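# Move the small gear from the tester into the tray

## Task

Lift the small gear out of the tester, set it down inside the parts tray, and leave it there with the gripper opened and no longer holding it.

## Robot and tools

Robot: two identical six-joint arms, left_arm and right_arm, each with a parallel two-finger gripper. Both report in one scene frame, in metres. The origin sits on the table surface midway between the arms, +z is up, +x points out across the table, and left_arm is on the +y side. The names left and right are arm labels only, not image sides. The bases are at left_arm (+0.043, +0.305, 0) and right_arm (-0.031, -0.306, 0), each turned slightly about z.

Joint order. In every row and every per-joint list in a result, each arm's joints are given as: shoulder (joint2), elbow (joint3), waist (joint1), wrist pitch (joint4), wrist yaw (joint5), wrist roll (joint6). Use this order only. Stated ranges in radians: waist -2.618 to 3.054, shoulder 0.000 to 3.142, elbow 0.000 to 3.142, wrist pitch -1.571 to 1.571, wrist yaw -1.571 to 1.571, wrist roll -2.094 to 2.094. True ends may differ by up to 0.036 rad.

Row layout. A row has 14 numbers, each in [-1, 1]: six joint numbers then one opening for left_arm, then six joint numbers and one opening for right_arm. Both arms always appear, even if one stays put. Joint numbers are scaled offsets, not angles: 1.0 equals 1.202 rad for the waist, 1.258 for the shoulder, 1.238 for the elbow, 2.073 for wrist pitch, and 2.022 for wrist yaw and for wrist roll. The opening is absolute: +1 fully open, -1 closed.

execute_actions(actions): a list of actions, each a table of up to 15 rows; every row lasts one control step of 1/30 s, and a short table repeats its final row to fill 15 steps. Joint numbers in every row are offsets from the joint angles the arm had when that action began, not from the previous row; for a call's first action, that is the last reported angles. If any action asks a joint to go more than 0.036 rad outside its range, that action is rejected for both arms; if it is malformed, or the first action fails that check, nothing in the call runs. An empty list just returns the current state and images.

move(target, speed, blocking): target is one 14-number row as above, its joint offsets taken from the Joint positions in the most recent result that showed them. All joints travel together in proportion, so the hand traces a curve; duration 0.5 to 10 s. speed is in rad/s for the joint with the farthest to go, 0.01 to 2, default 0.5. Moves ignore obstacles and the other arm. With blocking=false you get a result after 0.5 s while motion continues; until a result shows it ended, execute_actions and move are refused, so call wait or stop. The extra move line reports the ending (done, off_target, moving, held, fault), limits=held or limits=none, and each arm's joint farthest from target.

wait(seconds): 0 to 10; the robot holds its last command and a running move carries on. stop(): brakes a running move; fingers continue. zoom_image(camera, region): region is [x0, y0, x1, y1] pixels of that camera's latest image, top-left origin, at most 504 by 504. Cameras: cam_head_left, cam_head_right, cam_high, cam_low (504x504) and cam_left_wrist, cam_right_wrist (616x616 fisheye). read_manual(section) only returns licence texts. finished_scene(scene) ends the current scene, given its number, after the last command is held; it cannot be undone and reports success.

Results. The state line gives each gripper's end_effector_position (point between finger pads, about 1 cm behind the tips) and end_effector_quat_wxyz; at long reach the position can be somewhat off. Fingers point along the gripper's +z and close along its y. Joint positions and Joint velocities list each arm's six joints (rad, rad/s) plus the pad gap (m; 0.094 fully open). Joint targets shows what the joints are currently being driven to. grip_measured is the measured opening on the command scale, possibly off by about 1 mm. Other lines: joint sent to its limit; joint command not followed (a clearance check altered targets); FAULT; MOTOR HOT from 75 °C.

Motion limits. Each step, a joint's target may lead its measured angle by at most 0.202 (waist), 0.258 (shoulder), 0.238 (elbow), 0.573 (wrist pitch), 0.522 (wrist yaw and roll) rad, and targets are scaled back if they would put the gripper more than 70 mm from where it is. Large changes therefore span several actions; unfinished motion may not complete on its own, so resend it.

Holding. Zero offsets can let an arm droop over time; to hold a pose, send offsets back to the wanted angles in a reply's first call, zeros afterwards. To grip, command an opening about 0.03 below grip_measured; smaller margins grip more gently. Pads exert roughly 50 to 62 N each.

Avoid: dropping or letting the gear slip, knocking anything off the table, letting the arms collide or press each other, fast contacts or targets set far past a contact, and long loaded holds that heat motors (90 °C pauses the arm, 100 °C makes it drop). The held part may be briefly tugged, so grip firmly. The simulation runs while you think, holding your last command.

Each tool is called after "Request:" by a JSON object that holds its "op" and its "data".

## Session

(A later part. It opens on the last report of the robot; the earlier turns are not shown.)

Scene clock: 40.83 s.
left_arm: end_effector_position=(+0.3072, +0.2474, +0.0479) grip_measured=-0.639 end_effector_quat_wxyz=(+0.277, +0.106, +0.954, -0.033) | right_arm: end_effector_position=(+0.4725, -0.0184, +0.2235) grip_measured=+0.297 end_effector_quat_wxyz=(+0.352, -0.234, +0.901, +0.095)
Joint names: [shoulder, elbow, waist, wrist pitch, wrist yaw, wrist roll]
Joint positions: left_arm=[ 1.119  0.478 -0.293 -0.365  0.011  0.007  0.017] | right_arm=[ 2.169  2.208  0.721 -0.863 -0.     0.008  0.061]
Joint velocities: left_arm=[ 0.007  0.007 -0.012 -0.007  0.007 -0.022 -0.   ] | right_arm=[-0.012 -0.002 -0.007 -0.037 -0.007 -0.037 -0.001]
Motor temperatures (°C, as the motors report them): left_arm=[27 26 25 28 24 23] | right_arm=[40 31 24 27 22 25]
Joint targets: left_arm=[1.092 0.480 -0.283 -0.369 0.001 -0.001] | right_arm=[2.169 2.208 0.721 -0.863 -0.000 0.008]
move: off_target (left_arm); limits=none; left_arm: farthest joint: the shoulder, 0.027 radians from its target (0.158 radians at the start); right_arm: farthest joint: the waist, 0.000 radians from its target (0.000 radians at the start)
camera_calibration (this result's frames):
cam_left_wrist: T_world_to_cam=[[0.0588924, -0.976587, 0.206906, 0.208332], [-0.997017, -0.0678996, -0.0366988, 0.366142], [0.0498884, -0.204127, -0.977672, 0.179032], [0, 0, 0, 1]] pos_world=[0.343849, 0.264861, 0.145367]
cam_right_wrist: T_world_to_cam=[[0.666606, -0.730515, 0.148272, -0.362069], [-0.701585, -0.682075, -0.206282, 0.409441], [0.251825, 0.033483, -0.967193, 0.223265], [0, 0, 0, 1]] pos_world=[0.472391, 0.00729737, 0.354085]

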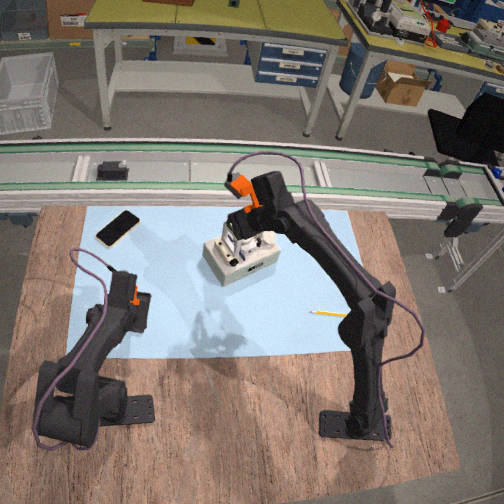

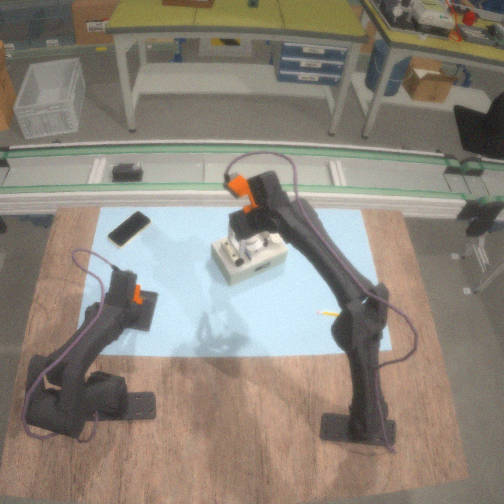

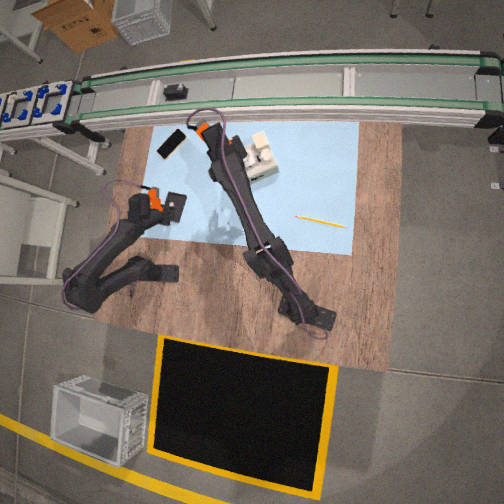

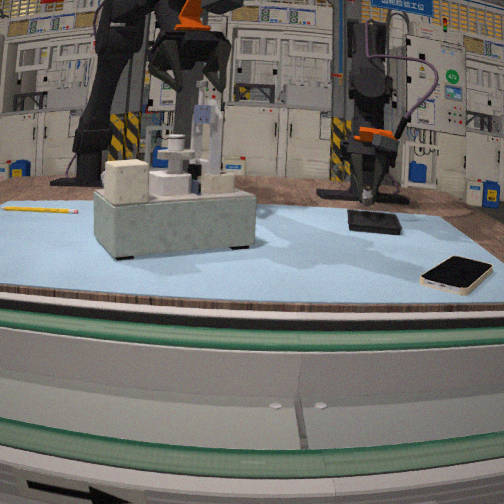

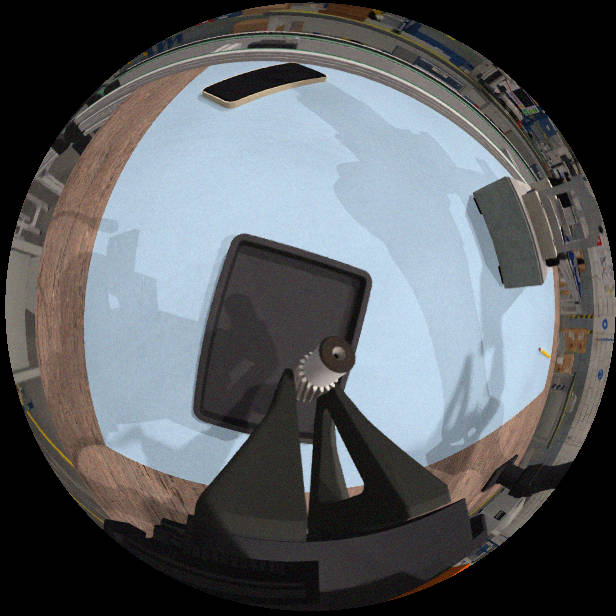

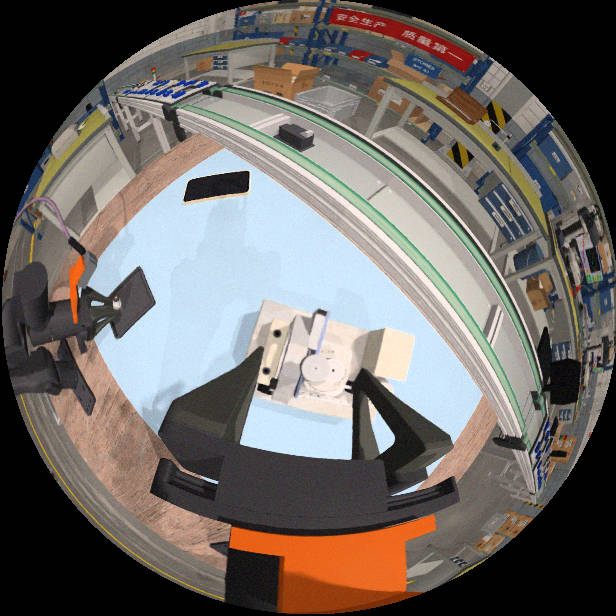

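Request:
{"op": "move", "data": {"target": [0.235,0.125,0.06,0,0,0,-0.72,0,0,0,0,0,0,0.3], "speed": 0.3}}

Scene clock: 42.30 s.
left_arm: end_effector_position=(+0.3316, +0.2596, +0.0219) grip_measured=-0.639 end_effector_quat_wxyz=(+0.208, +0.079, +0.975, -0.021) | right_arm: end_effector_position=(+0.4725, -0.0184, +0.2235) grip_measured=+0.297 end_effector_quat_wxyz=(+0.352, -0.234, +0.901, +0.095)
Joint names: [shoulder, elbow, waist, wrist pitch, wrist yaw, wrist roll]
Joint positions: left_arm=[ 1.395  0.614 -0.233 -0.368  0.013  0.007  0.017] | right_arm=[ 2.169  2.208  0.721 -0.863 -0.     0.008  0.061]
Joint velocities: left_arm=[-0.002  0.007  0.017 -0.007  0.081 -0.125 -0.001] | right_arm=[-0.017 -0.012  0.002 -0.037  0.022 -0.007 -0.   ]
Motor temperatures (°C, as the motors report them): left_arm=[27 26 25 28 24 23] | right_arm=[39 30 24 27 22 25]
Joint targets: left_arm=[1.414 0.633 -0.221 -0.365 0.011 0.007] | right_arm=[2.169 2.208 0.721 -0.863 -0.000 0.008]
move: done; limits=none; left_arm: farthest joint: the shoulder, 0.019 radians from its target (0.296 radians at the start); right_arm: farthest joint: the waist, 0.000 radians from its target (0.000 radians at the start)
camera_calibration (this result's frames):
cam_left_wrist: T_world_to_cam=[[0.143016, -0.975166, 0.169109, 0.19676], [-0.986649, -0.127025, 0.101923, 0.399181], [-0.0779107, -0.181428, -0.980313, 0.191468], [0, 0, 0, 1]] pos_world=[0.380629, 0.277317, 0.113739]
cam_right_wrist: T_world_to_cam=[[0.666606, -0.730515, 0.148272, -0.362069], [-0.701585, -0.682075, -0.206282, 0.409441], [0.251825, 0.033483, -0.967193, 0.223265], [0, 0, 0, 1]] pos_world=[0.472391, 0.00729737, 0.354085]

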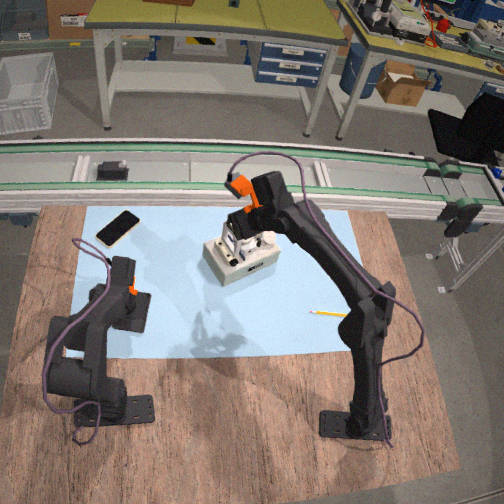

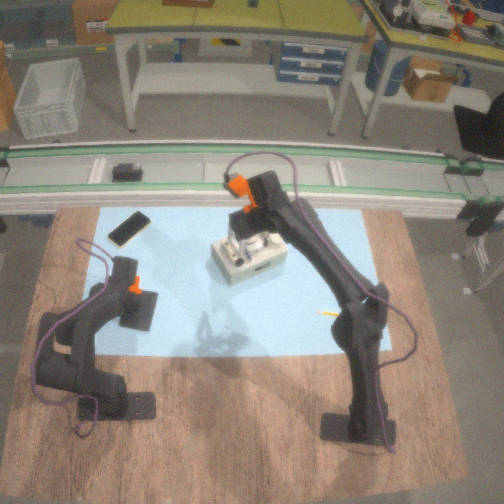

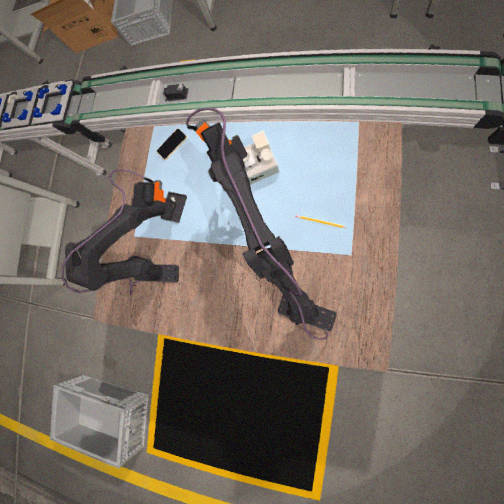

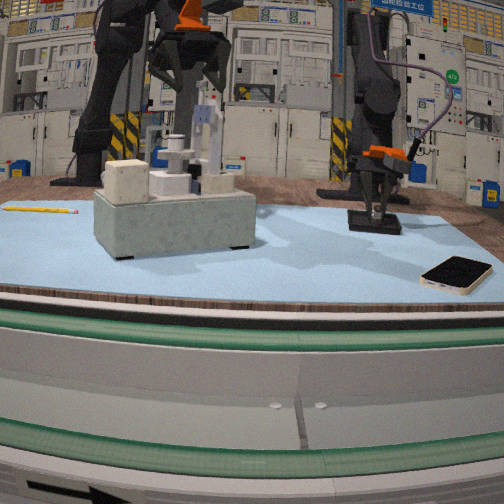

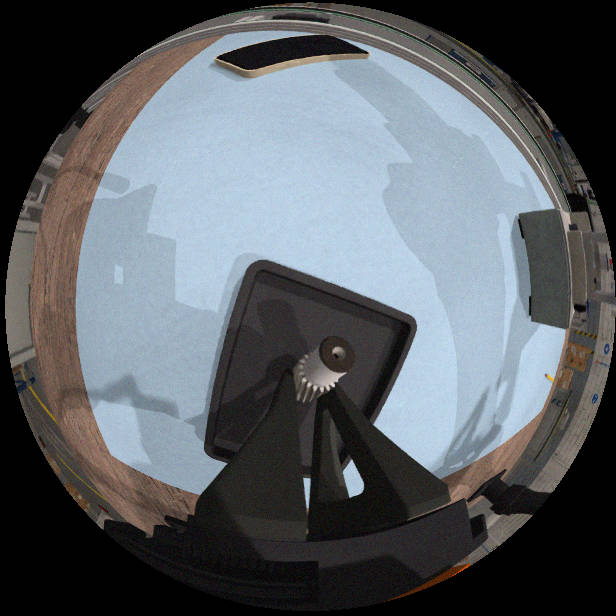

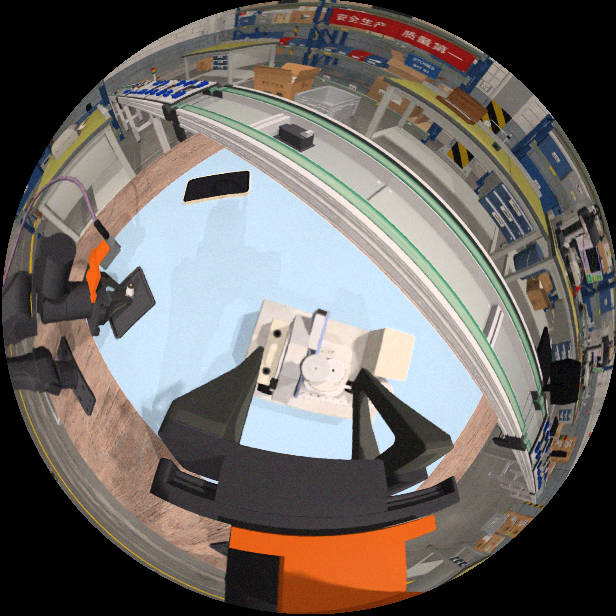

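Release and lift.

Request:
{"op": "execute_actions", "data": {"actions": [[[0.015,0.015,0,0,0,0,-0.2,0,0,0,0,0,0,0.3]],[[-0.06,0.02,0,0,0,0,-0.2,0,0,0,0,0,0,0.3]],[[-0.06,0.02,0,0,0,0,-0.2,0,0,0,0,0,0,0.3]]]}}

Request:
{"op": "zoom_image", "data": {"camera": "cam_left_wrist", "region": [150, 200, 500, 500]}}

Scene clock: 43.90 s.
left_arm: end_effector_position=(+0.3383, +0.2586, +0.0489) grip_measured=-0.203 end_effector_quat_wxyz=(+0.254, +0.078, +0.964, -0.025) | right_arm: end_effector_position=(+0.4725, -0.0184, +0.2235) grip_measured=+0.297 end_effector_quat_wxyz=(+0.352, -0.234, +0.901, +0.095)
Joint names: [shoulder, elbow, waist, wrist pitch, wrist yaw, wrist roll]
Joint positions: left_arm=[ 1.294  0.614 -0.233 -0.376  0.013  0.007  0.037] | right_arm=[ 2.169  2.208  0.721 -0.863 -0.     0.008  0.061]
Joint velocities: left_arm=[-0.017 -0.012 -0.002 -0.022 -0.037  0.051  0.   ] | right_arm=[ 0.007 -0.007 -0.007 -0.066 -0.081 -0.007 -0.   ]
Motor temperatures (°C, as the motors report them): left_arm=[27 26 25 28 24 23] | right_arm=[39 30 24 27 22 25]
Joint targets: left_arm=[1.275 0.639 -0.233 -0.372 0.013 0.007] | right_arm=[2.169 2.208 0.721 -0.863 -0.000 0.008]
camera_calibration (this result's frames):
cam_left_wrist: T_world_to_cam=[[0.126169, -0.972593, 0.195306, 0.194005], [-0.991927, -0.126219, 0.012244, 0.408839], [0.0127428, -0.195274, -0.980666, 0.191178], [0, 0, 0, 1]] pos_world=[0.378625, 0.277623, 0.144586]
cam_right_wrist: T_world_to_cam=[[0.666606, -0.730515, 0.148272, -0.362069], [-0.701585, -0.682075, -0.206282, 0.409441], [0.251825, 0.033483, -0.967193, 0.223265], [0, 0, 0, 1]] pos_world=[0.472391, 0.00729737, 0.354085]

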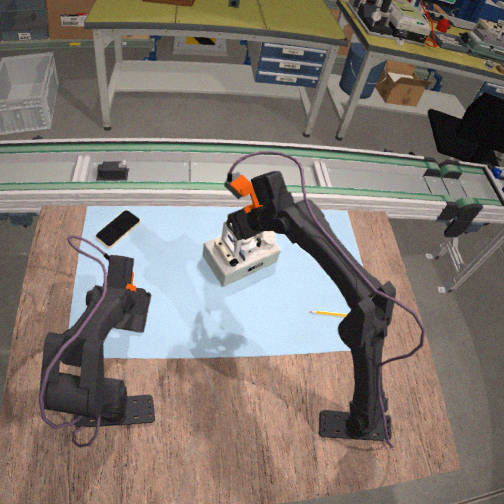

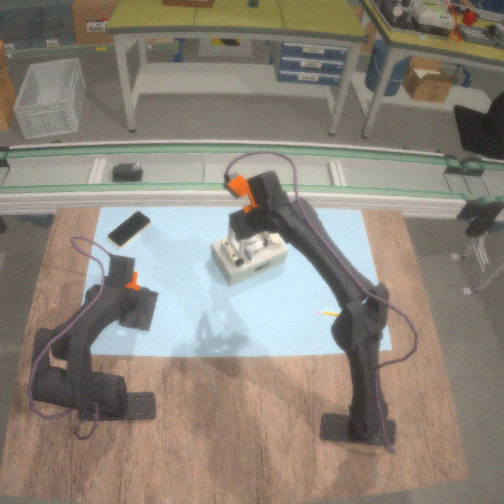

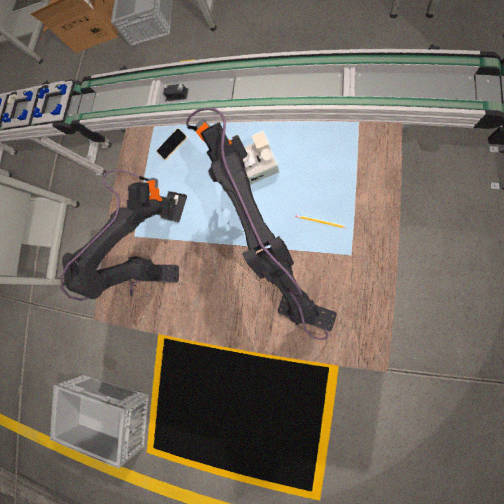

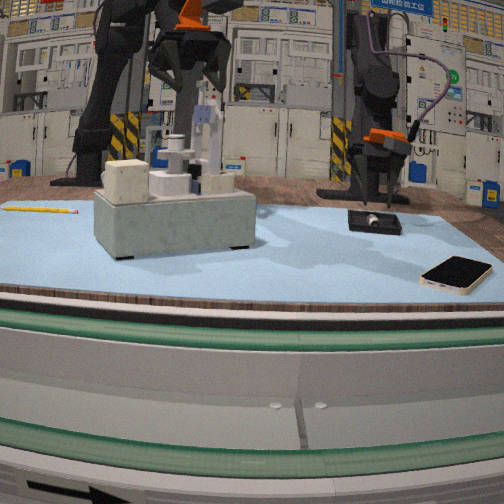

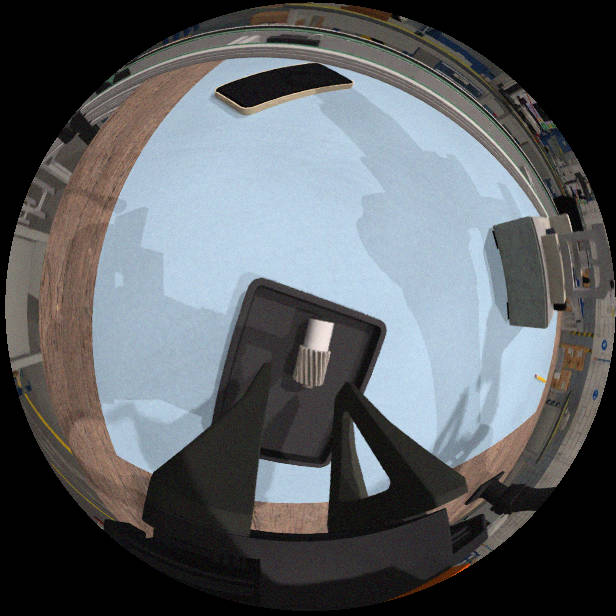

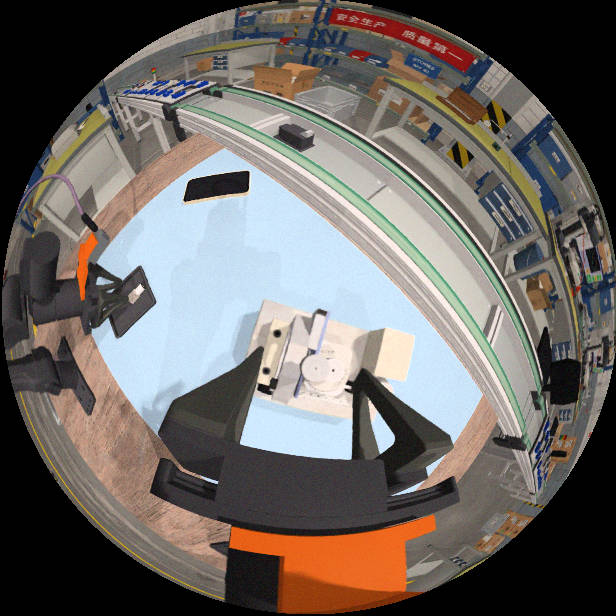

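Region (150, 200, 500, 500) of cam_left_wrist's 616x616 image, scaled by 1.440, with more detail than that image has; it fills the top 432 rows of this view, and the rest is white.

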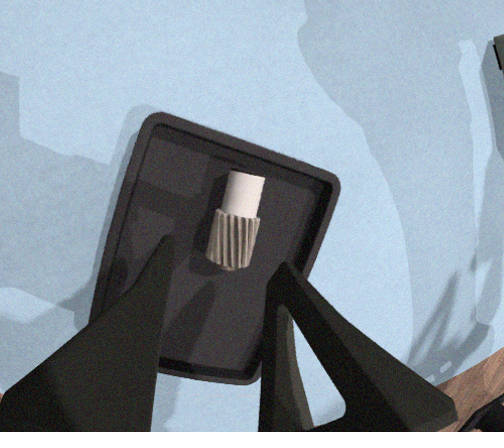

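Request:
{"op": "finished_scene", "data": {"scene": 1}}

The scene is finished: the task was done.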